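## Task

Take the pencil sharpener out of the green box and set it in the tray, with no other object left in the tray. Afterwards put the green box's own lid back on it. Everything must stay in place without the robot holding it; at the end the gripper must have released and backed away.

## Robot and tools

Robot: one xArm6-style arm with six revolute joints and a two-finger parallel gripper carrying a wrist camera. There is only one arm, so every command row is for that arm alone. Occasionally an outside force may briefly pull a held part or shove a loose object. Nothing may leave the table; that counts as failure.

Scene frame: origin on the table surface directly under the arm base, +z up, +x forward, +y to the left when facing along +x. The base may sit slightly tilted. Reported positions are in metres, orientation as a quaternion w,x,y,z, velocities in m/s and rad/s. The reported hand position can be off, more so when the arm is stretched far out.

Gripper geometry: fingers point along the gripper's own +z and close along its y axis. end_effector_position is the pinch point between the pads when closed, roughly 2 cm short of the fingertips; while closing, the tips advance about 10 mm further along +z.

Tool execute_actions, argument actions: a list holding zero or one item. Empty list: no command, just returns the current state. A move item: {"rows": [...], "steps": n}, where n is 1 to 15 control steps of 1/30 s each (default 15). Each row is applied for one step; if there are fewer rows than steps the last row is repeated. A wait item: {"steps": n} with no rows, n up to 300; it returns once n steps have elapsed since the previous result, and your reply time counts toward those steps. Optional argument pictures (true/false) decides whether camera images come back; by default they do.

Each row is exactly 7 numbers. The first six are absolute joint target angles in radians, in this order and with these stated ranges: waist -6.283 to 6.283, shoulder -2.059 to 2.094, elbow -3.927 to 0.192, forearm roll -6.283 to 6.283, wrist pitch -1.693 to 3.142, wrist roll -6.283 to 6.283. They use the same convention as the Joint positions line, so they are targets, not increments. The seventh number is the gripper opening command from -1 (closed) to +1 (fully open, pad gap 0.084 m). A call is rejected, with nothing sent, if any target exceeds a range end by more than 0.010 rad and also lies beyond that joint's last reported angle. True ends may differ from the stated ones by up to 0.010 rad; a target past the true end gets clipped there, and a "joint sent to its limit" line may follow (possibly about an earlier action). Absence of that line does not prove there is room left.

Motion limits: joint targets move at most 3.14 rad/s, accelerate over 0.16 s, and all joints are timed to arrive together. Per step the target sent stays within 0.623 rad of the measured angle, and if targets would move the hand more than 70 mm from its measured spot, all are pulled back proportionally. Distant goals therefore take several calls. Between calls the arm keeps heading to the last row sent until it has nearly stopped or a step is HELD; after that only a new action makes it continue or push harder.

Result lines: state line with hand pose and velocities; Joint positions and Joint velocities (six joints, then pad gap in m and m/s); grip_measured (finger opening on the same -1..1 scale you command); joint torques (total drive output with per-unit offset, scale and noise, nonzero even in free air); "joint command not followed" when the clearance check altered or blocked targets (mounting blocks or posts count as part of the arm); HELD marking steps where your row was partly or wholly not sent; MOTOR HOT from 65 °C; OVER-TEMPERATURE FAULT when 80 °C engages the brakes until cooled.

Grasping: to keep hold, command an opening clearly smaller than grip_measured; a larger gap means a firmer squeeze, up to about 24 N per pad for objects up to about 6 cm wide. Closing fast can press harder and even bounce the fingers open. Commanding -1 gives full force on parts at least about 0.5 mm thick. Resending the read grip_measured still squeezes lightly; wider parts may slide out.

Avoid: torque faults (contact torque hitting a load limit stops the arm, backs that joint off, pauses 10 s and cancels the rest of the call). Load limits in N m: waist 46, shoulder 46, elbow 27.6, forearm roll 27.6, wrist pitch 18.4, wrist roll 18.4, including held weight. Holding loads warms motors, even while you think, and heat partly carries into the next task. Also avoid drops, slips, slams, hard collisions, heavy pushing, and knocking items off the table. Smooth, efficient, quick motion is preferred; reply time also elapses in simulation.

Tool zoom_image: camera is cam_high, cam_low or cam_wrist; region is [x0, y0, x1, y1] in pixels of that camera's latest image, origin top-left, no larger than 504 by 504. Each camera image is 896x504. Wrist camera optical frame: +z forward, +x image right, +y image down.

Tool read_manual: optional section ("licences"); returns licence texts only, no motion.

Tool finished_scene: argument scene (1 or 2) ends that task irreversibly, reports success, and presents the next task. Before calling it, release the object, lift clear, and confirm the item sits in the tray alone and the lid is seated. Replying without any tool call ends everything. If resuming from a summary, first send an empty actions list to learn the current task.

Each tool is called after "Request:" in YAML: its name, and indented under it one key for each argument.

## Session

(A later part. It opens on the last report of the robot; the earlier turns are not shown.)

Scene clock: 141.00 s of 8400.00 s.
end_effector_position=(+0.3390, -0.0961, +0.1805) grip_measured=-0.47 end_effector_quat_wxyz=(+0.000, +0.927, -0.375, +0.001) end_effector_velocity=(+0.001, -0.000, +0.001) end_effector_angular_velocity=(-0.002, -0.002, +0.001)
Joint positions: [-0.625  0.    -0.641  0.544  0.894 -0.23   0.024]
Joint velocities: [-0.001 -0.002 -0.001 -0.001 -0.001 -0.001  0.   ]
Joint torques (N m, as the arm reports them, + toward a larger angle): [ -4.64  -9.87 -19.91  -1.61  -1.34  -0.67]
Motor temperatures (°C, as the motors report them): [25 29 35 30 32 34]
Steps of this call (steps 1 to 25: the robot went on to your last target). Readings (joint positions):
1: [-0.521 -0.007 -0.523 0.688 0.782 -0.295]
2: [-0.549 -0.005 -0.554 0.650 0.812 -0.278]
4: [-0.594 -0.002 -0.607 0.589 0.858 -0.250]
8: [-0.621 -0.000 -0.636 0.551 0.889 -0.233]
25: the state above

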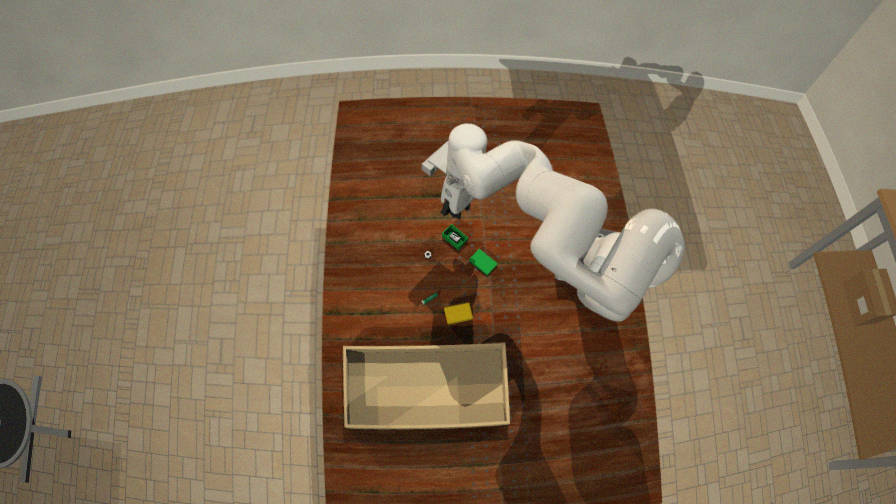

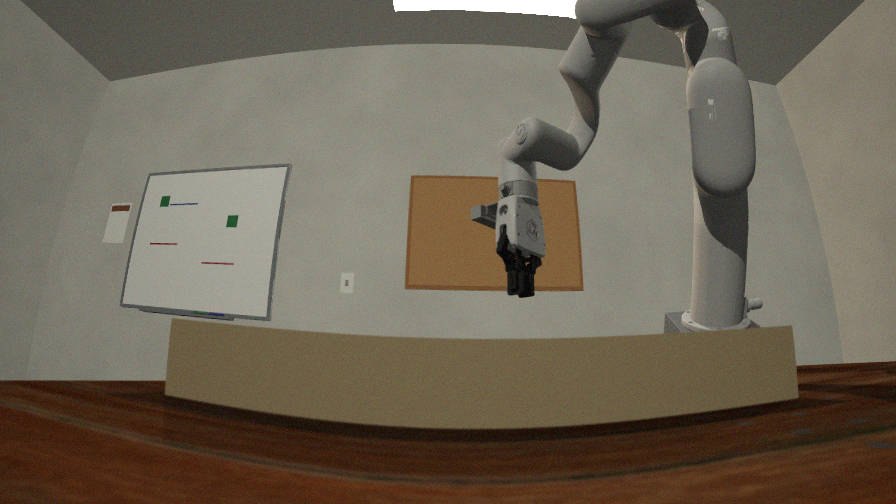

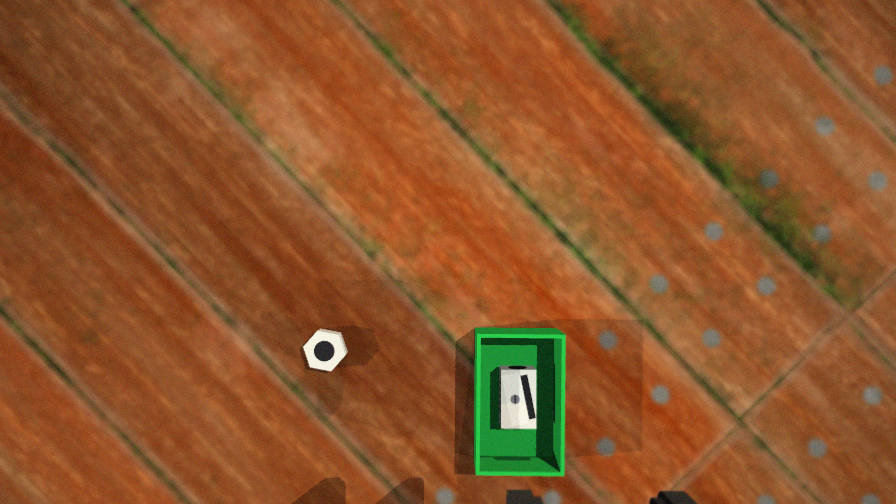

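Request:
execute_actions:
  actions:
    - {"rows":[[-0.6,0.7,-1.45,0.42,1.72,-0.17,0.5]],"steps":15}
  pictures: false

Request:
execute_actions:
  actions:
    - {"steps":15}
  pictures: false

Request:
execute_actions:
  actions:
    - {"rows":[[-0.584,0.948,-1.567,0.401,1.723,-0.166,0.5]],"steps":15}

Scene clock: 180.07 s of 8400.00 s.
end_effector_position=(+0.3704, -0.0813, +0.1549) grip_measured=+0.49 end_effector_quat_wxyz=(-0.144, +0.874, -0.332, -0.325) end_effector_velocity=(+0.025, +0.010, +0.054) end_effector_angular_velocity=(+0.171, +0.142, +0.059)
Joint positions: [-0.6    0.687 -1.425  0.423  1.693 -0.171  0.065]
Joint velocities: [ 0.002  0.164 -0.364 -0.038  0.4    0.02   0.   ]
Joint torques (N m, as the arm reports them, + toward a larger angle): [ -8.56 -21.69 -16.23  -2.14  -0.17  -0.72]
Motor temperatures (°C, as the motors report them): [25 29 39 30 32 34]
Steps of this call (steps 1 to 15: the robot went on to your last target; steps 16 to 90: nothing new was sent; then 35.57 s passed at rest; steps 91 to 105: all 15 steps of this action). Readings (joint positions):
91: [-0.625 0.001 -0.642 0.544 0.895 -0.230]
92: [-0.625 0.007 -0.648 0.542 0.903 -0.229]
94: [-0.623 0.062 -0.706 0.531 0.962 -0.223]
98: [-0.611 0.367 -1.022 0.475 1.274 -0.197]
105: the state above

Scene clock: 180.57 s of 8400.00 s.
end_effector_position=(+0.3717, -0.0807, +0.1581) grip_measured=+0.49 end_effector_quat_wxyz=(-0.147, +0.872, -0.329, -0.332) end_effector_velocity=(+0.000, -0.000, -0.001) end_effector_angular_velocity=(+0.002, +0.002, -0.001)
Joint positions: [-0.6    0.699 -1.45   0.42   1.72  -0.17   0.065]
Joint velocities: [ 0.001  0.005 -0.003  0.001  0.001  0.    -0.   ]
Joint torques (N m, as the arm reports them, + toward a larger angle): [ -8.28 -18.55 -18.54  -1.97   0.32  -0.72]
Motor temperatures (°C, as the motors report them): [25 29 39 30 32 34]
Steps of this call (steps 1 to 15: the robot went on to your last target). Readings (joint positions):
1: [-0.600 0.691 -1.434 0.422 1.703 -0.171]
2: [-0.600 0.692 -1.440 0.421 1.710 -0.171]
4: [-0.600 0.694 -1.446 0.421 1.716 -0.170]
8: [-0.600 0.697 -1.448 0.420 1.719 -0.170]
15: the state above

Scene clock: 181.07 s of 8400.00 s.
end_effector_position=(+0.3519, -0.1037, +0.0877) grip_measured=+0.49 end_effector_quat_wxyz=(-0.157, +0.841, -0.340, -0.389) end_effector_velocity=(+0.001, -0.002, +0.000) end_effector_angular_velocity=(-0.003, -0.001, +0.004)
Joint positions: [-0.584  0.944 -1.569  0.401  1.723 -0.166  0.065]
Joint velocities: [-0.     0.003 -0.008 -0.004  0.001 -0.    -0.   ]
Joint torques (N m, as the arm reports them, + toward a larger angle): [ -8.87 -18.86 -15.51  -2.24   0.6   -0.74]
Motor temperatures (°C, as the motors report them): [25 29 39 30 32 34]
Steps of this call (steps 1 to 15: all 15 steps of this action). Readings (joint positions):
1: [-0.600 0.700 -1.450 0.420 1.720 -0.170]
2: [-0.600 0.706 -1.455 0.419 1.720 -0.170]
4: [-0.596 0.756 -1.486 0.415 1.721 -0.169]
8: [-0.586 0.919 -1.544 0.404 1.722 -0.167]
15: the state above

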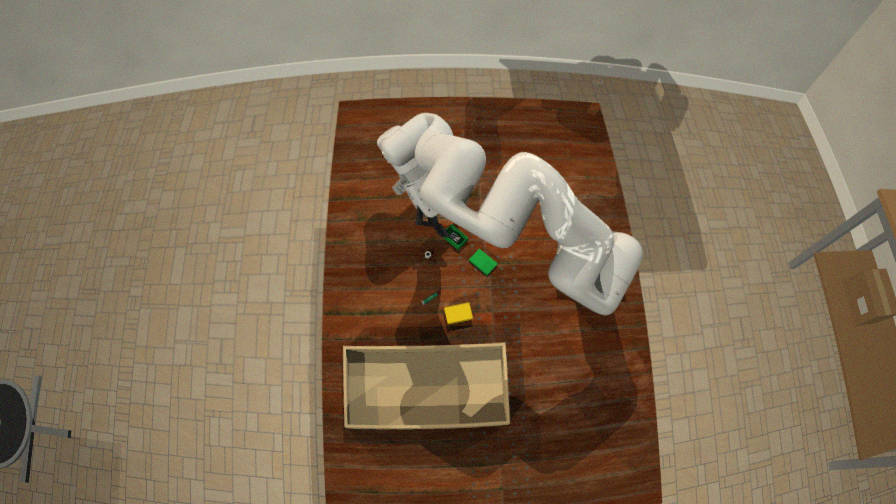

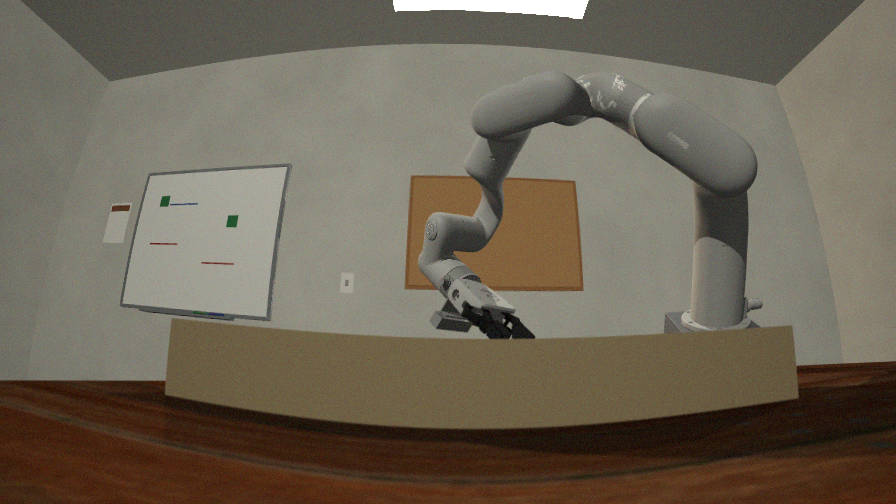

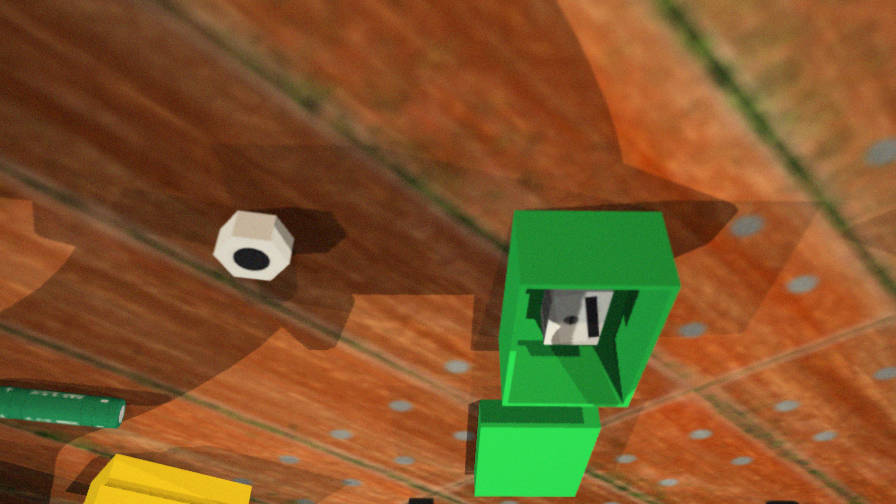

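Request:
execute_actions:
  actions:
    - {"rows":[[-0.579,0.96,-1.569,0.405,1.714,-0.167,0.5],[-0.574,0.972,-1.572,0.409,1.705,-0.168,0.5],[-0.569,0.984,-1.575,0.413,1.696,-0.17,0.5],[-0.564,0.996,-1.578,0.417,1.687,-0.171,0.5],[-0.559,1.008,-1.581,0.421,1.678,-0.172,0.5],[-0.554,1.02,-1.585,0.425,1.669,-0.173,0.5],[-0.549,1.032,-1.589,0.429,1.66,-0.175,0.5],[-0.544,1.044,-1.593,0.433,1.651,-0.176,0.5],[-0.539,1.056,-1.597,0.437,1.642,-0.177,0.5],[-0.535,1.0687,-1.602,0.441,1.633,-0.178,0.5]],"steps":15}
  pictures: false

Request:
execute_actions:
  actions:
    - {"steps":12}

Scene clock: 187.80 s of 8400.00 s.
end_effector_position=(+0.3489, -0.1031, +0.0267) grip_measured=+0.49 end_effector_quat_wxyz=(-0.159, +0.839, -0.340, -0.393) end_effector_velocity=(+0.011, -0.007, -0.018) end_effector_angular_velocity=(-0.023, -0.036, +0.007)
Joint positions: [-0.536  1.067 -1.599  0.44   1.636 -0.178  0.065]
Joint velocities: [ 0.012  0.039 -0.036  0.018 -0.046 -0.006  0.   ]
Joint torques (N m, as the arm reports them, + toward a larger angle): [ -9.32 -23.07 -16.87  -2.26   0.52  -0.81]
Motor temperatures (°C, as the motors report them): [25 30 38 30 32 34]
Steps of this call (steps 1 to 15: the robot went on to your last target; steps 16 to 90: nothing new was sent; then 3.23 s passed at rest; steps 91 to 105: all 15 steps of this action). Readings (joint positions):
91: [-0.584 0.948 -1.567 0.401 1.723 -0.166]
92: [-0.583 0.950 -1.568 0.402 1.720 -0.166]
94: [-0.578 0.963 -1.572 0.407 1.710 -0.168]
98: [-0.559 1.007 -1.581 0.421 1.679 -0.172]
105: the state above

Scene clock: 188.20 s of 8400.00 s.
end_effector_position=(+0.3501, -0.1037, +0.0258) grip_measured=+0.49 end_effector_quat_wxyz=(-0.158, +0.840, -0.340, -0.391) end_effector_velocity=(+0.000, +0.000, -0.001) end_effector_angular_velocity=(+0.000, -0.000, +0.000)
Joint positions: [-0.535  1.068 -1.602  0.441  1.633 -0.178  0.065]
Joint velocities: [ 0.001  0.002 -0.001  0.001 -0.001 -0.    -0.   ]
Joint torques (N m, as the arm reports them, + toward a larger angle): [ -8.79 -20.65 -15.71  -2.03   0.49  -0.78]
Motor temperatures (°C, as the motors report them): [25 30 38 30 32 34]
Steps of this call (steps 1 to 12: the robot went on to your last target). Readings (joint positions):
1: [-0.536 1.067 -1.600 0.440 1.635 -0.178]
2: [-0.536 1.067 -1.601 0.440 1.634 -0.178]
4: [-0.536 1.067 -1.602 0.441 1.634 -0.178]
8: [-0.535 1.068 -1.602 0.441 1.633 -0.178]
12: the state above

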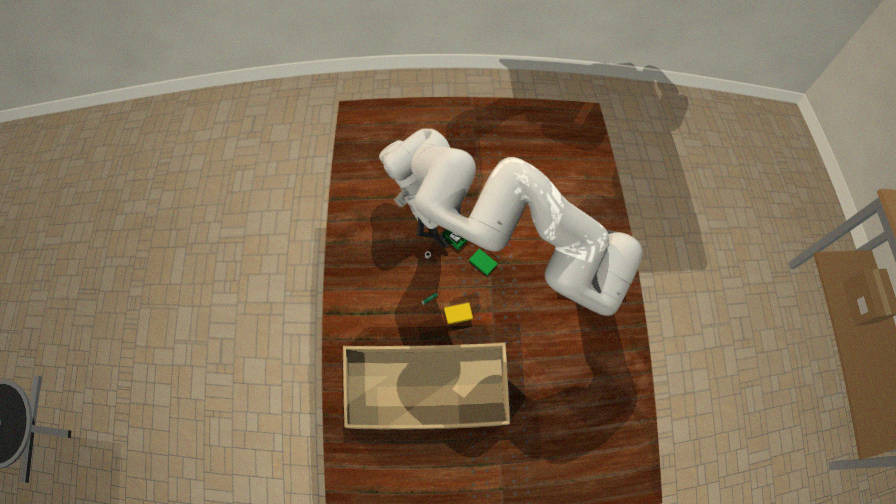

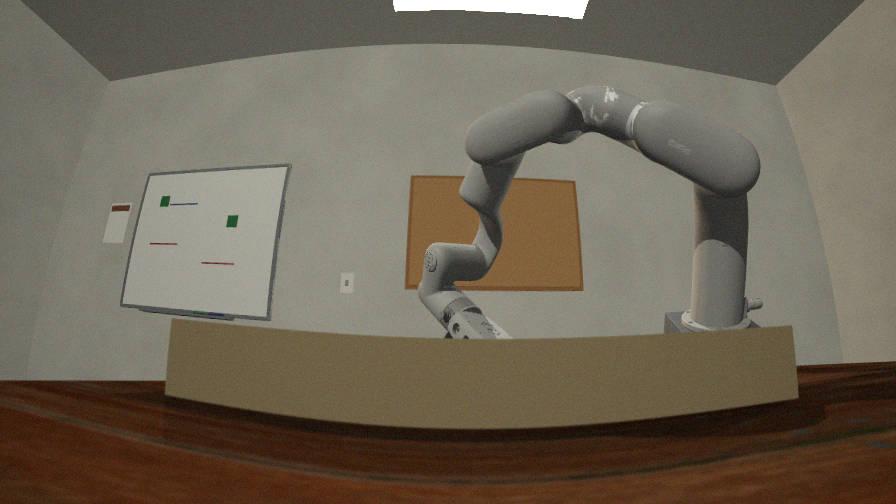

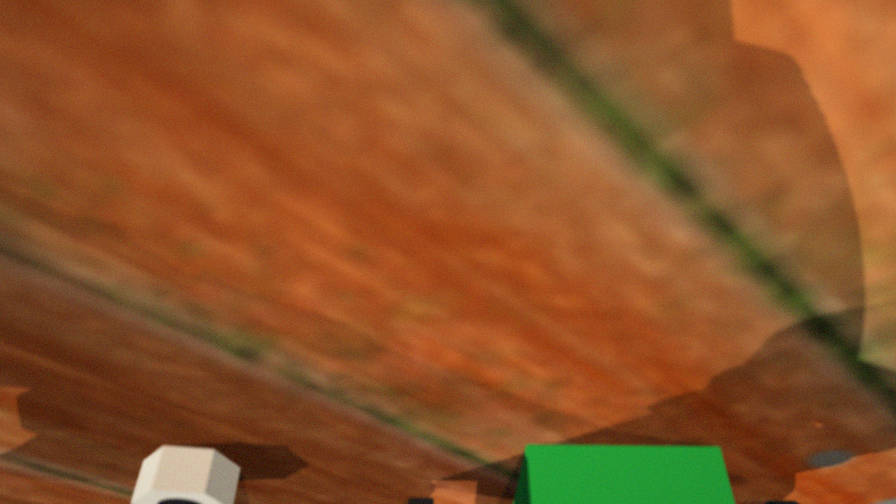

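Request:
execute_actions:
  actions:
    - {"rows":[[-0.535,1.0687,-1.602,0.441,1.633,-0.178,0.35],[-0.535,1.0687,-1.602,0.441,1.633,-0.178,0.2],[-0.535,1.0687,-1.602,0.441,1.633,-0.178,0.05],[-0.535,1.0687,-1.602,0.441,1.633,-0.178,-0.1],[-0.535,1.0687,-1.602,0.441,1.633,-0.178,-0.2],[-0.535,1.0687,-1.602,0.441,1.633,-0.178,-0.3],[-0.535,1.0687,-1.602,0.441,1.633,-0.178,-0.45],[-0.535,1.0687,-1.602,0.441,1.633,-0.178,-0.6]],"steps":15}
  pictures: false

Request:
execute_actions:
  actions:
    - {"rows":[[-0.544,1.044,-1.593,0.433,1.651,-0.176,-0.6],[-0.554,1.02,-1.585,0.425,1.669,-0.173,-0.6],[-0.564,0.996,-1.578,0.417,1.687,-0.171,-0.6],[-0.574,0.972,-1.572,0.409,1.705,-0.168,-0.6],[-0.584,0.948,-1.567,0.401,1.723,-0.166,-0.6],[-0.58,0.85,-1.52,0.4,1.72,-0.16,-0.6],[-0.57,0.75,-1.46,0.4,1.72,-0.16,-0.6],[-0.55,0.65,-1.4,0.4,1.72,-0.16,-0.6],[-0.53,0.55,-1.35,0.4,1.72,-0.16,-0.6],[-0.5,0.45,-1.3,0.4,1.7,-0.16,-0.6],[-0.45,0.35,-1.25,0.4,1.68,-0.16,-0.6],[-0.4,0.25,-1.2,0.4,1.65,-0.16,-0.6],[-0.3,0.1,-1.1,0.35,1.6,-0.1,-0.6]],"steps":15}
  pictures: false

Request:
execute_actions:
  actions:
    - {"rows":[[0.1,-0.2,-0.95,0.25,1.4,0,-0.6]],"steps":15}

Scene clock: 219.73 s of 8400.00 s.
end_effector_position=(+0.3501, -0.1037, +0.0257) grip_measured=-0.18 end_effector_quat_wxyz=(-0.158, +0.840, -0.340, -0.391) end_effector_velocity=(-0.000, +0.000, -0.000) end_effector_angular_velocity=(-0.000, +0.001, -0.001)
Joint positions: [-0.535  1.069 -1.602  0.441  1.633 -0.178  0.036]
Joint velocities: [-0.     0.     0.001 -0.     0.     0.001  0.   ]
Joint torques (N m, as the arm reports them, + toward a larger angle): [ -8.6  -20.28 -15.54  -2.09   0.47  -0.69]
Motor temperatures (°C, as the motors report them): [26 31 37 30 31 34]
Steps of this call (steps 1 to 15: the robot went on to your last target; steps 16 to 90: nothing new was sent; then 28.03 s passed at rest; steps 91 to 105: all 15 steps of this action). Readings (joint positions):
91: [-0.535 1.069 -1.602 0.441 1.633 -0.178]
92: [-0.535 1.069 -1.602 0.441 1.633 -0.178]
94: [-0.535 1.069 -1.602 0.441 1.633 -0.178]
98: [-0.535 1.069 -1.602 0.441 1.633 -0.178]
105: the state above

Scene clock: 220.23 s of 8400.00 s.
end_effector_position=(+0.3763, -0.0477, +0.1567) grip_measured=-0.18 end_effector_quat_wxyz=(-0.110, +0.886, -0.295, -0.341) end_effector_velocity=(+0.060, +0.318, +0.222) end_effector_angular_velocity=(-0.518, -0.272, +0.779)
Joint positions: [-0.508  0.622 -1.392  0.4    1.689 -0.158  0.036]
Joint velocities: [ 0.596 -1.399  0.794 -0.117 -0.24   0.141  0.   ]
Joint torques (N m, as the arm reports them, + toward a larger angle): [ -7.32 -17.98 -16.64  -2.7    0.64  -0.55]
Motor temperatures (°C, as the motors report them): [26 31 37 30 31 34]
Steps of this call (steps 1 to 15: all 15 steps of this action). Readings (joint positions):
1: [-0.535 1.068 -1.602 0.441 1.634 -0.178]
2: [-0.536 1.064 -1.599 0.439 1.637 -0.177]
4: [-0.545 1.042 -1.589 0.431 1.656 -0.175]
8: [-0.574 0.940 -1.556 0.409 1.702 -0.167]
15: the state above

Scene clock: 220.73 s of 8400.00 s.
end_effector_position=(+0.3776, +0.1342, +0.2065) grip_measured=-0.18 end_effector_quat_wxyz=(+0.077, +0.966, -0.081, -0.233) end_effector_velocity=(-0.079, +0.360, +0.108) end_effector_angular_velocity=(-0.289, -0.609, +1.153)
Joint positions: [-0.037 -0.01  -1.046  0.284  1.467 -0.036  0.036]
Joint velocities: [ 0.97  -1.337  0.676 -0.241 -0.468  0.252  0.   ]
Joint torques (N m, as the arm reports them, + toward a larger angle): [ -5.42 -13.32 -18.21  -2.42  -0.37  -0.6 ]
Motor temperatures (°C, as the motors report them): [26 31 37 30 31 34]
Steps of this call (steps 1 to 15: all 15 steps of this action). Readings (joint positions):
1: [-0.488 0.576 -1.366 0.395 1.681 -0.153]
2: [-0.464 0.532 -1.340 0.388 1.670 -0.145]
4: [-0.395 0.457 -1.292 0.371 1.636 -0.127]
8: [-0.259 0.296 -1.200 0.339 1.574 -0.093]
15: the state above

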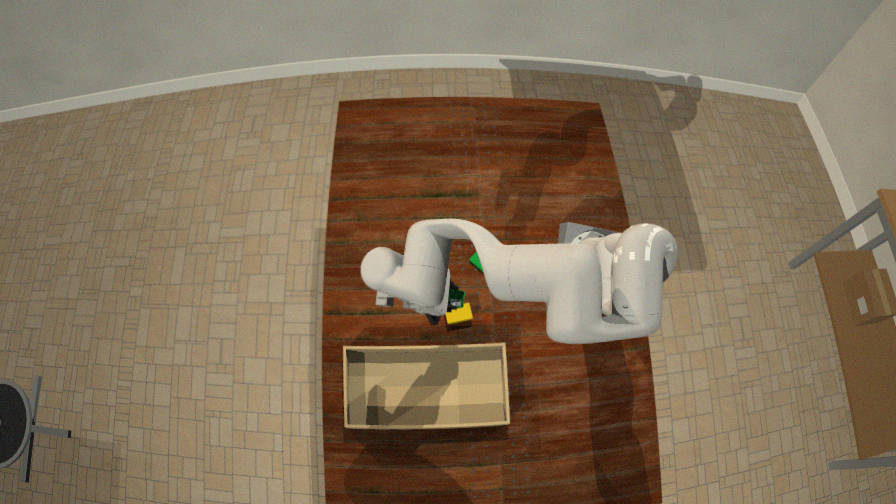

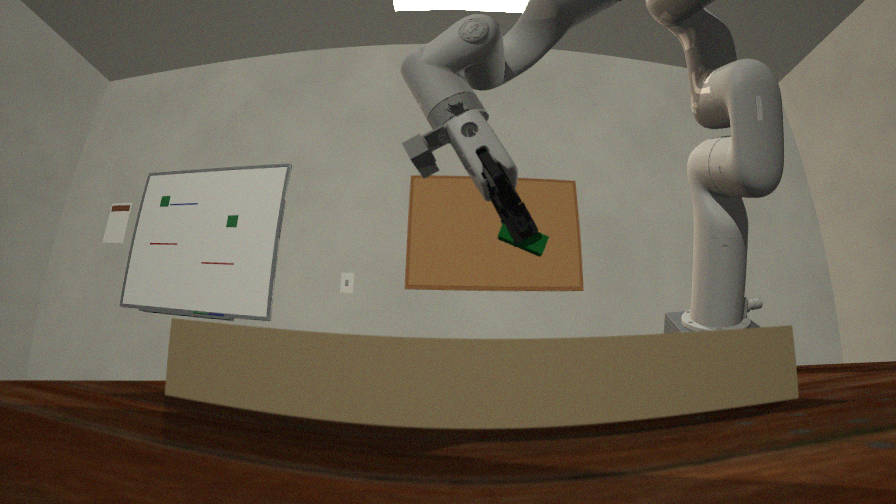

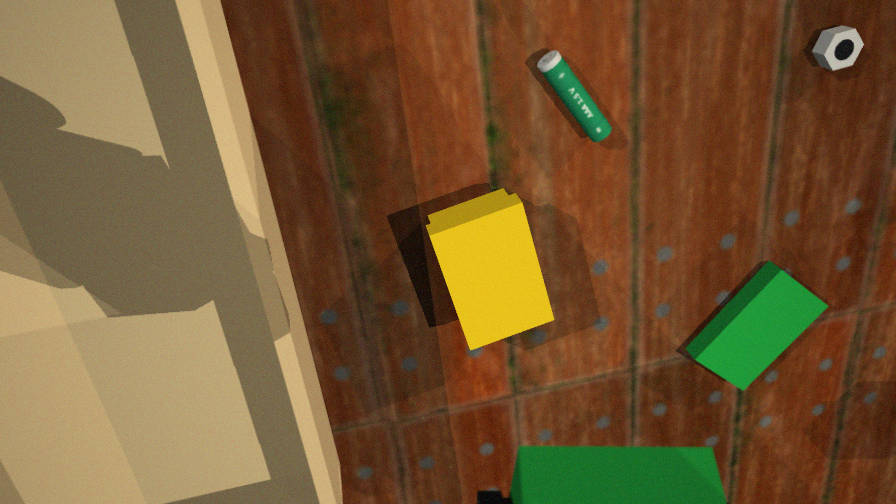

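Request:
execute_actions:
  actions:
    - {"rows":[[0.5,-0.15,-0.9,0,0.65,0,-0.6]],"steps":15}
  pictures: false

Request:
execute_actions:
  actions:
    - {"steps":20}

Scene clock: 224.10 s of 8400.00 s.
end_effector_position=(+0.4555, +0.3072, +0.1663) grip_measured=-0.18 end_effector_quat_wxyz=(+0.150, +0.953, +0.256, +0.056) end_effector_velocity=(+0.077, +0.322, -0.047) end_effector_angular_velocity=(+0.261, -0.604, +1.050)
Joint positions: [ 0.461 -0.155 -0.905  0.025  0.732 -0.     0.036]
Joint velocities: [ 0.57   0.068  0.065 -0.343 -1.097  0.    -0.   ]
Joint torques (N m, as the arm reports them, + toward a larger angle): [ -7.49 -15.43 -19.75  -0.81  -0.44  -0.76]
Motor temperatures (°C, as the motors report them): [26 31 37 30 31 34]
Steps of this call (steps 1 to 30: the robot went on to your last target; steps 31 to 86: nothing new was sent; steps 87 to 101: all 15 steps of this action). Readings (joint positions):
87: [0.100 -0.200 -0.950 0.250 1.399 0.000]
88: [0.104 -0.200 -0.949 0.247 1.391 0.000]
90: [0.139 -0.195 -0.945 0.223 1.332 0.000]
94: [0.277 -0.177 -0.927 0.140 1.099 -0.000]
101: the state above

Scene clock: 224.77 s of 8400.00 s.
end_effector_position=(+0.4609, +0.3304, +0.1635) grip_measured=-0.18 end_effector_quat_wxyz=(+0.144, +0.943, +0.287, +0.086) end_effector_velocity=(-0.001, -0.001, -0.002) end_effector_angular_velocity=(-0.001, +0.003, -0.001)
Joint positions: [ 0.5   -0.15  -0.9    0.     0.65   0.     0.036]
Joint velocities: [ 0.001  0.003  0.001  0.001 -0.001 -0.    -0.   ]
Joint torques (N m, as the arm reports them, + toward a larger angle): [ -3.48 -15.35 -20.17  -1.66  -1.46  -0.7 ]
Motor temperatures (°C, as the motors report them): [26 31 38 30 31 34]
Steps of this call (steps 1 to 20: the robot went on to your last target). Readings (joint positions):
1: [0.477 -0.153 -0.904 0.016 0.701 -0.000]
2: [0.487 -0.152 -0.902 0.010 0.682 -0.000]
4: [0.495 -0.151 -0.901 0.004 0.662 -0.000]
8: [0.498 -0.150 -0.900 0.001 0.652 0.000]
20: the state above

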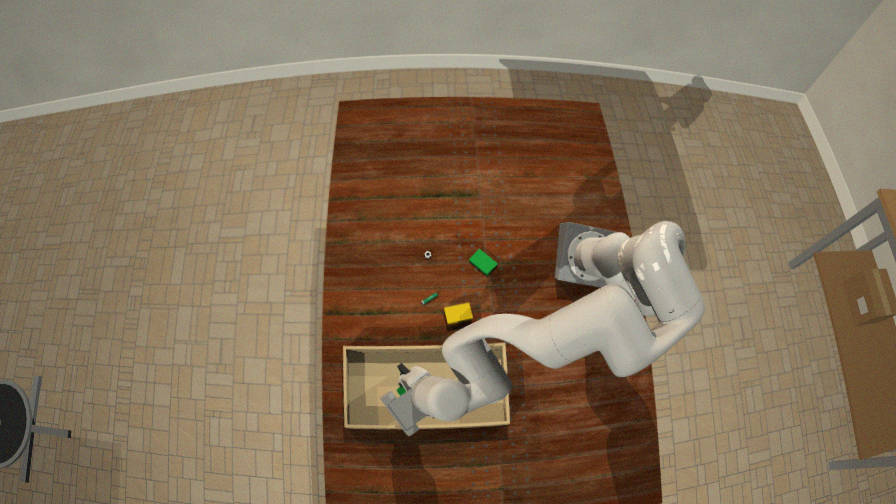

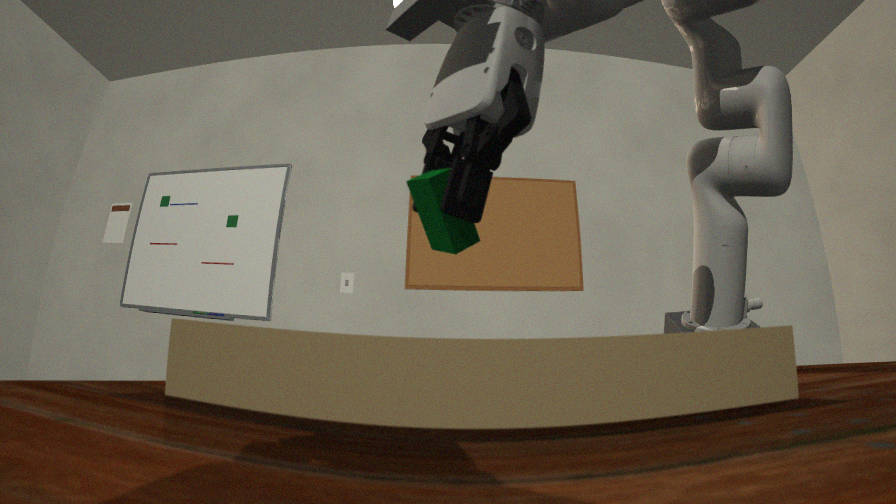

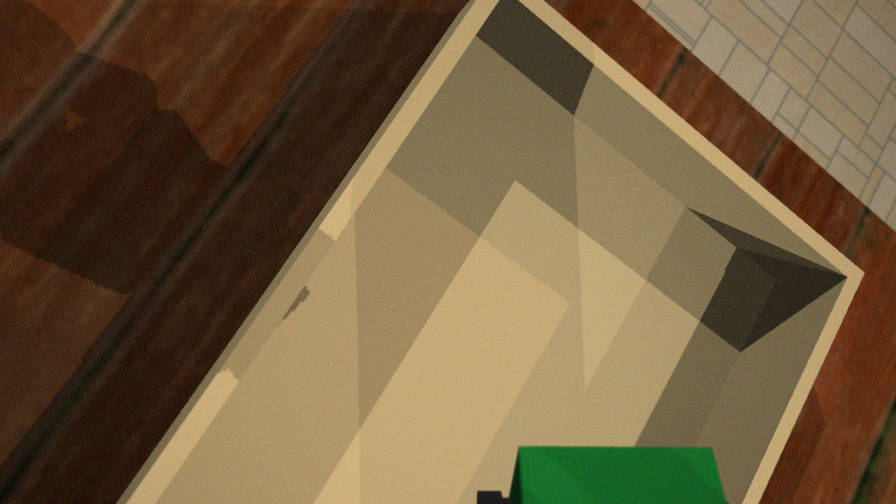

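Request:
execute_actions:
  actions:
    - {"rows":[[0.5,0.2,-0.78,0.25,-0.37,-0.1,-0.6]],"steps":15}
  pictures: false

Request:
execute_actions:
  actions:
    - {"steps":25}

Scene clock: 231.00 s of 8400.00 s.
end_effector_position=(+0.5457, +0.3173, +0.0959) grip_measured=-0.18 end_effector_quat_wxyz=(+0.081, +0.914, +0.243, +0.314) end_effector_velocity=(+0.154, +0.020, +0.142) end_effector_angular_velocity=(+0.347, -1.130, +0.136)
Joint positions: [ 0.5    0.182 -0.786  0.235 -0.263 -0.094  0.036]
Joint velocities: [-0.001  0.279  0.08   0.216 -1.526 -0.087  0.   ]
Joint torques (N m, as the arm reports them, + toward a larger angle): [ -3.82 -20.14 -16.58  -1.93  -0.8   -0.73]
Motor temperatures (°C, as the motors report them): [26 31 38 30 32 34]
Steps of this call (steps 1 to 15: the robot went on to your last target; steps 16 to 90: nothing new was sent; then 2.73 s passed at rest; steps 91 to 105: all 15 steps of this action). Readings (joint positions):
91: [0.500 -0.150 -0.900 0.000 0.649 -0.000]
92: [0.500 -0.147 -0.899 0.003 0.641 -0.001]
94: [0.500 -0.118 -0.892 0.027 0.581 -0.011]
98: [0.500 0.014 -0.842 0.116 0.328 -0.047]
105: the state above

Scene clock: 231.83 s of 8400.00 s.
end_effector_position=(+0.5555, +0.3188, +0.1068) grip_measured=-0.18 end_effector_quat_wxyz=(+0.078, +0.900, +0.240, +0.354) end_effector_velocity=(+0.000, +0.000, +0.001) end_effector_angular_velocity=(+0.001, -0.001, +0.000)
Joint positions: [ 0.5    0.2   -0.78   0.25  -0.37  -0.1    0.036]
Joint velocities: [-0.    -0.001 -0.001 -0.001  0.     0.001 -0.   ]
Joint torques (N m, as the arm reports them, + toward a larger angle): [ -4.58 -16.59 -14.37  -0.88  -2.09  -0.68]
Motor temperatures (°C, as the motors report them): [25 31 38 30 32 34]
Steps of this call (steps 1 to 25: the robot went on to your last target). Readings (joint positions):
1: [0.500 0.189 -0.784 0.241 -0.305 -0.096]
2: [0.500 0.193 -0.783 0.245 -0.330 -0.098]
4: [0.500 0.196 -0.782 0.248 -0.355 -0.099]
8: [0.500 0.198 -0.781 0.249 -0.367 -0.100]
25: the state above

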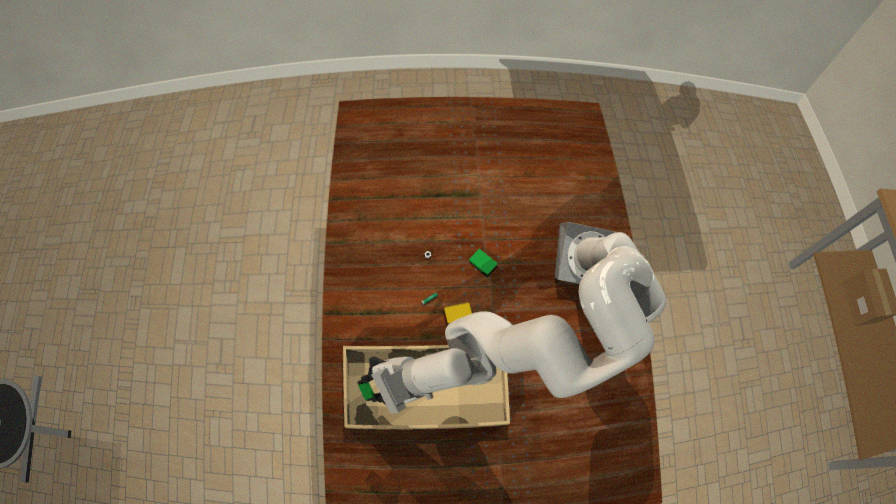

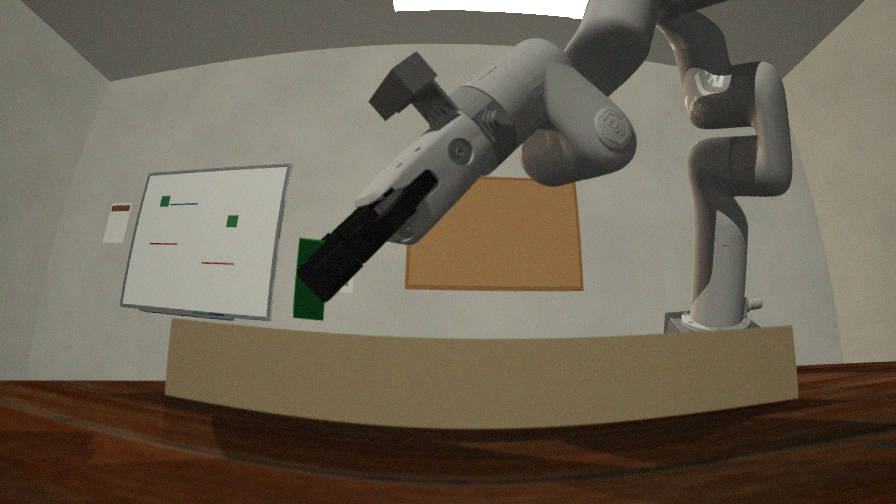

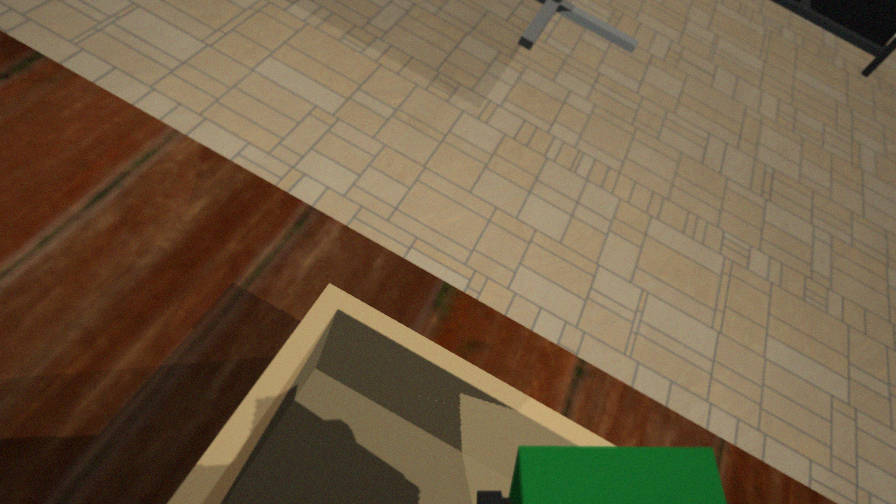

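Request:
execute_actions:
  actions:
    - {"rows":[[0.52,0.22,-0.75,0.26,-0.45,-0.1,-0.6],[0.52,0.22,-0.75,0.26,-0.45,-0.1,-0.6],[0.54,0.245,-0.72,0.27,-0.53,-0.1,-0.6],[0.54,0.245,-0.72,0.27,-0.53,-0.1,-0.6],[0.56,0.27,-0.70,0.28,-0.61,-0.1,-0.6],[0.56,0.27,-0.70,0.28,-0.61,-0.1,-0.6],[0.58,0.3,-0.685,0.29,-0.69,-0.1,-0.6],[0.58,0.3,-0.685,0.29,-0.69,-0.1,-0.6],[0.59,0.33,-0.678,0.3,-0.77,-0.1,-0.6],[0.59,0.33,-0.678,0.3,-0.77,-0.1,-0.6],[0.6,0.355,-0.674,0.3,-0.84,-0.1,-0.6]],"steps":15}
  pictures: false

Request:
execute_actions:
  actions:
    - {"steps":15}

Scene clock: 240.10 s of 8400.00 s.
end_effector_position=(+0.5216, +0.3202, +0.0808) grip_measured=-0.18 end_effector_quat_wxyz=(+0.073, +0.858, +0.264, +0.435) end_effector_velocity=(-0.026, +0.008, -0.006) end_effector_angular_velocity=(+0.038, -0.242, +0.121)
Joint positions: [ 0.595  0.344 -0.676  0.298 -0.805 -0.1    0.036]
Joint velocities: [ 0.081  0.192  0.052  0.025 -0.505  0.    -0.   ]
Joint torques (N m, as the arm reports them, + toward a larger angle): [ -4.69 -19.67 -11.7   -0.52  -1.74  -0.64]
Motor temperatures (°C, as the motors report them): [25 31 37 30 32 34]
Steps of this call (steps 1 to 15: the robot went on to your last target; steps 16 to 90: nothing new was sent; then 4.77 s passed at rest; steps 91 to 105: all 15 steps of this action). Readings (joint positions):
91: [0.500 0.200 -0.780 0.250 -0.371 -0.100]
92: [0.502 0.201 -0.778 0.251 -0.379 -0.100]
94: [0.512 0.212 -0.763 0.257 -0.424 -0.100]
98: [0.548 0.256 -0.714 0.274 -0.561 -0.100]
105: the state above

Scene clock: 240.60 s of 8400.00 s.
end_effector_position=(+0.5209, +0.3217, +0.0825) grip_measured=-0.18 end_effector_quat_wxyz=(+0.071, +0.852, +0.266, +0.445) end_effector_velocity=(-0.000, -0.001, -0.000) end_effector_angular_velocity=(-0.002, +0.000, +0.001)
Joint positions: [ 0.6    0.355 -0.674  0.3   -0.84  -0.1    0.036]
Joint velocities: [-0.     0.001  0.001 -0.    -0.001 -0.002 -0.   ]
Joint torques (N m, as the arm reports them, + toward a larger angle): [ -4.09 -16.08  -8.97  -0.72  -2.17  -0.69]
Motor temperatures (°C, as the motors report them): [25 31 37 30 32 34]
Steps of this call (steps 1 to 15: the robot went on to your last target). Readings (joint positions):
1: [0.597 0.349 -0.675 0.299 -0.818 -0.100]
2: [0.598 0.352 -0.675 0.299 -0.826 -0.100]
4: [0.599 0.353 -0.675 0.300 -0.835 -0.100]
8: [0.600 0.354 -0.675 0.300 -0.839 -0.100]
15: the state above

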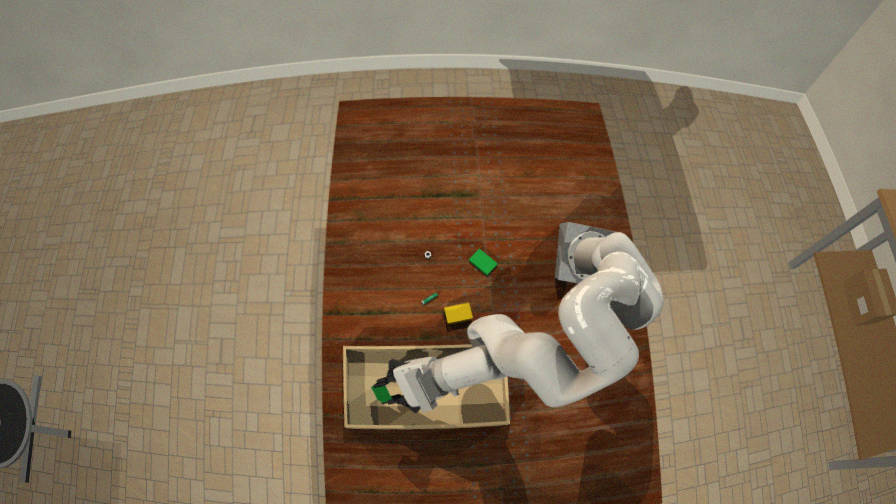

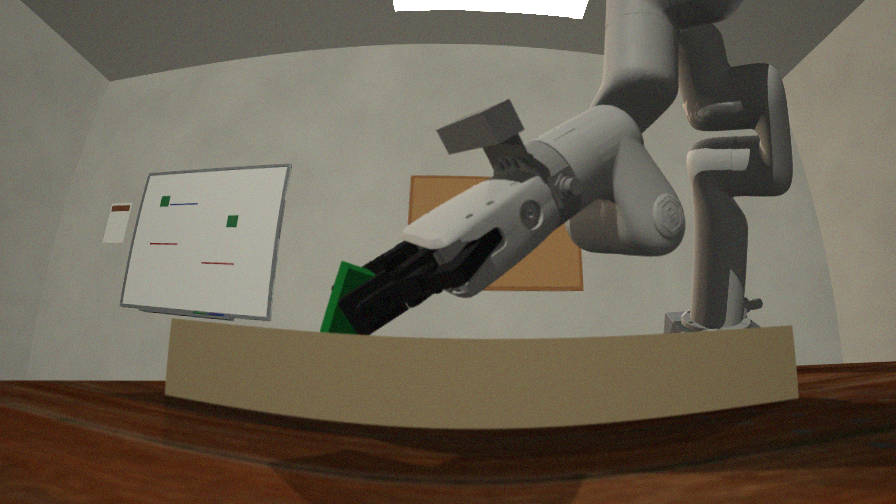

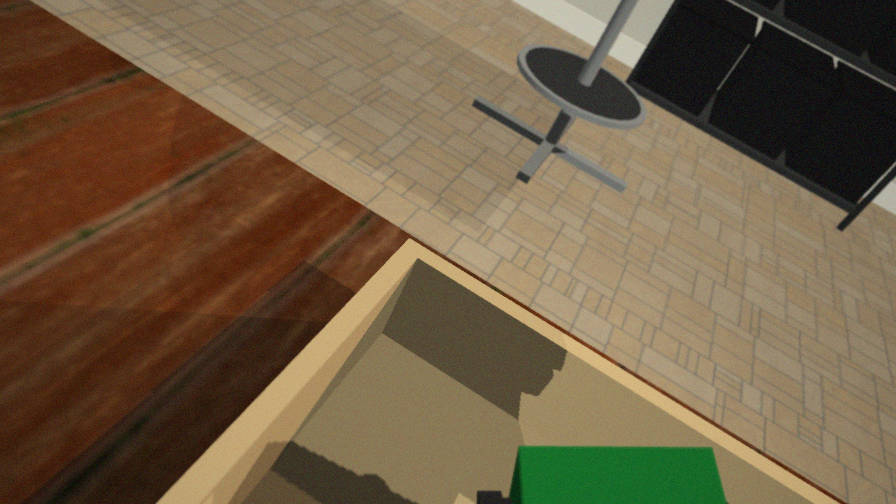

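Request:
execute_actions:
  actions:
    - {"rows":[[0.615,0.4,-0.685,0.31,-0.91,-0.1,-0.6],[0.615,0.4,-0.685,0.31,-0.91,-0.1,-0.6],[0.63,0.445,-0.697,0.32,-0.99,-0.1,-0.6],[0.63,0.445,-0.697,0.32,-0.99,-0.1,-0.6],[0.645,0.49,-0.709,0.33,-1.08,-0.1,-0.6],[0.645,0.49,-0.709,0.33,-1.08,-0.1,-0.6],[0.66,0.53,-0.72,0.34,-1.17,-0.1,-0.6],[0.66,0.53,-0.72,0.34,-1.17,-0.1,-0.6],[0.67,0.57,-0.732,0.35,-1.27,-0.1,-0.6],[0.67,0.57,-0.732,0.35,-1.27,-0.1,-0.6],[0.68,0.6,-0.743,0.35,-1.37,-0.1,-0.6]],"steps":15}
  pictures: false

Request:
execute_actions:
  actions:
    - {"steps":20}

Request:
zoom_image:
  camera: "cam_high"
  region: [330,330,520,440]

Scene clock: 249.77 s of 8400.00 s.
end_effector_position=(+0.5053, +0.3448, +0.0914) grip_measured=-0.18 end_effector_quat_wxyz=(+0.050, +0.765, +0.286, +0.575) end_effector_velocity=(-0.045, +0.047, +0.061) end_effector_angular_velocity=(+0.159, -0.501, +0.246)
Joint positions: [ 0.675  0.584 -0.737  0.348 -1.318 -0.1    0.036]
Joint velocities: [ 0.088  0.271 -0.084  0.026 -0.755  0.    -0.   ]
Joint torques (N m, as the arm reports them, + toward a larger angle): [ -4.2  -19.57  -5.55  -0.58  -1.24  -0.63]
Motor temperatures (°C, as the motors report them): [25 31 36 30 32 34]
Steps of this call (steps 1 to 15: the robot went on to your last target; steps 16 to 90: nothing new was sent; then 5.67 s passed at rest; steps 91 to 105: all 15 steps of this action). Readings (joint positions):
91: [0.600 0.355 -0.674 0.300 -0.841 -0.100]
92: [0.601 0.359 -0.676 0.301 -0.849 -0.100]
94: [0.610 0.384 -0.683 0.307 -0.890 -0.100]
98: [0.636 0.462 -0.701 0.324 -1.027 -0.100]
105: the state above

Scene clock: 250.43 s of 8400.00 s.
end_effector_position=(+0.5028, +0.3483, +0.0971) grip_measured=-0.18 end_effector_quat_wxyz=(+0.046, +0.752, +0.288, +0.591) end_effector_velocity=(-0.000, -0.000, -0.000) end_effector_angular_velocity=(-0.001, +0.000, -0.000)
Joint positions: [ 0.68   0.6   -0.743  0.35  -1.37  -0.1    0.036]
Joint velocities: [-0.     0.001 -0.     0.    -0.    -0.001  0.   ]
Joint torques (N m, as the arm reports them, + toward a larger angle): [ -3.64 -15.77  -4.74  -0.73  -1.94  -0.6 ]
Motor temperatures (°C, as the motors report them): [25 31 36 30 32 34]
Steps of this call (steps 1 to 20: the robot went on to your last target). Readings (joint positions):
1: [0.677 0.591 -0.739 0.349 -1.338 -0.100]
2: [0.678 0.595 -0.740 0.349 -1.350 -0.100]
4: [0.679 0.597 -0.742 0.350 -1.362 -0.100]
8: [0.680 0.599 -0.743 0.350 -1.369 -0.100]
20: the state above

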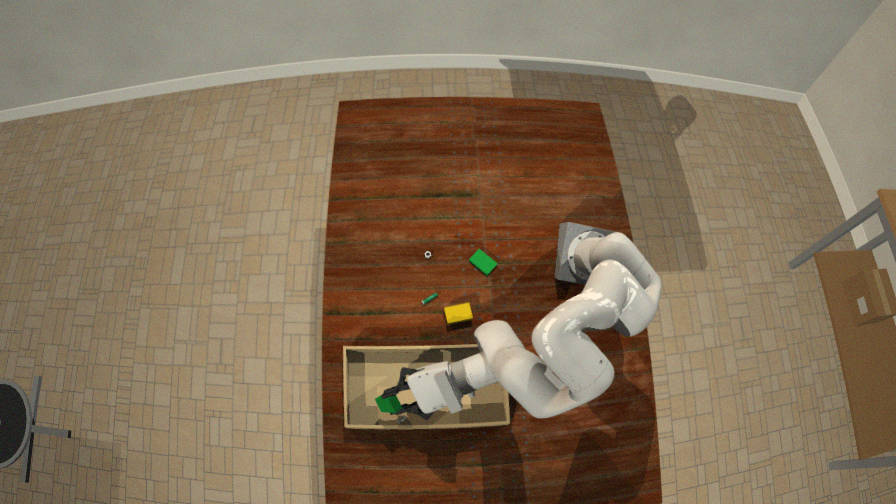

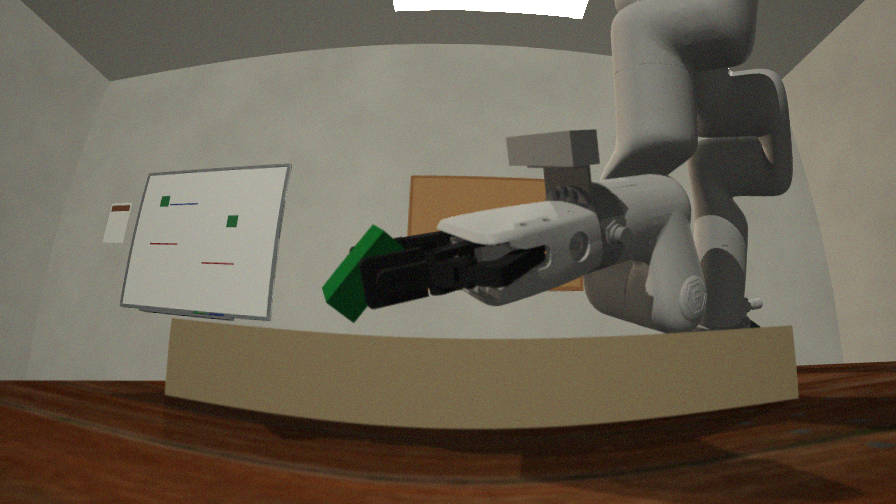

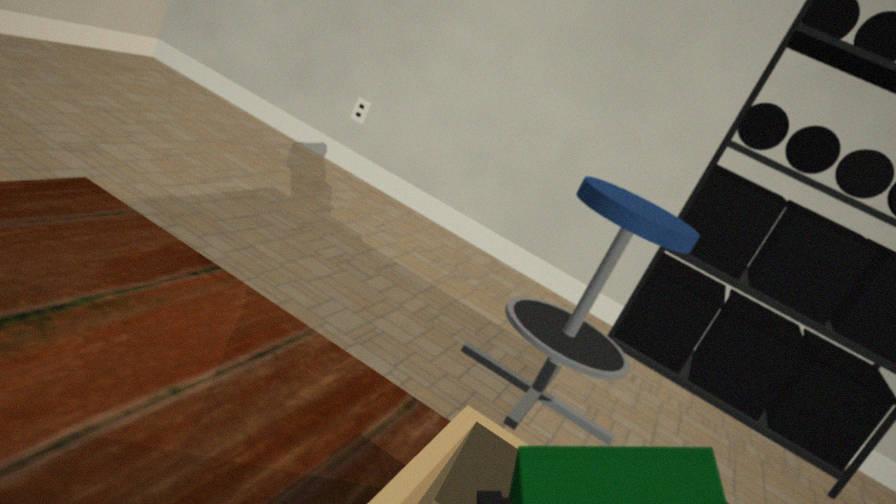

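Region (330, 330, 520, 440) of cam_high's 896x504 image, scaled by 2.653, with more detail than that image has; it fills the top 292 rows of this view, and the rest is white.

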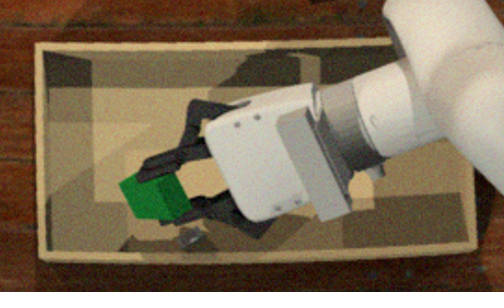

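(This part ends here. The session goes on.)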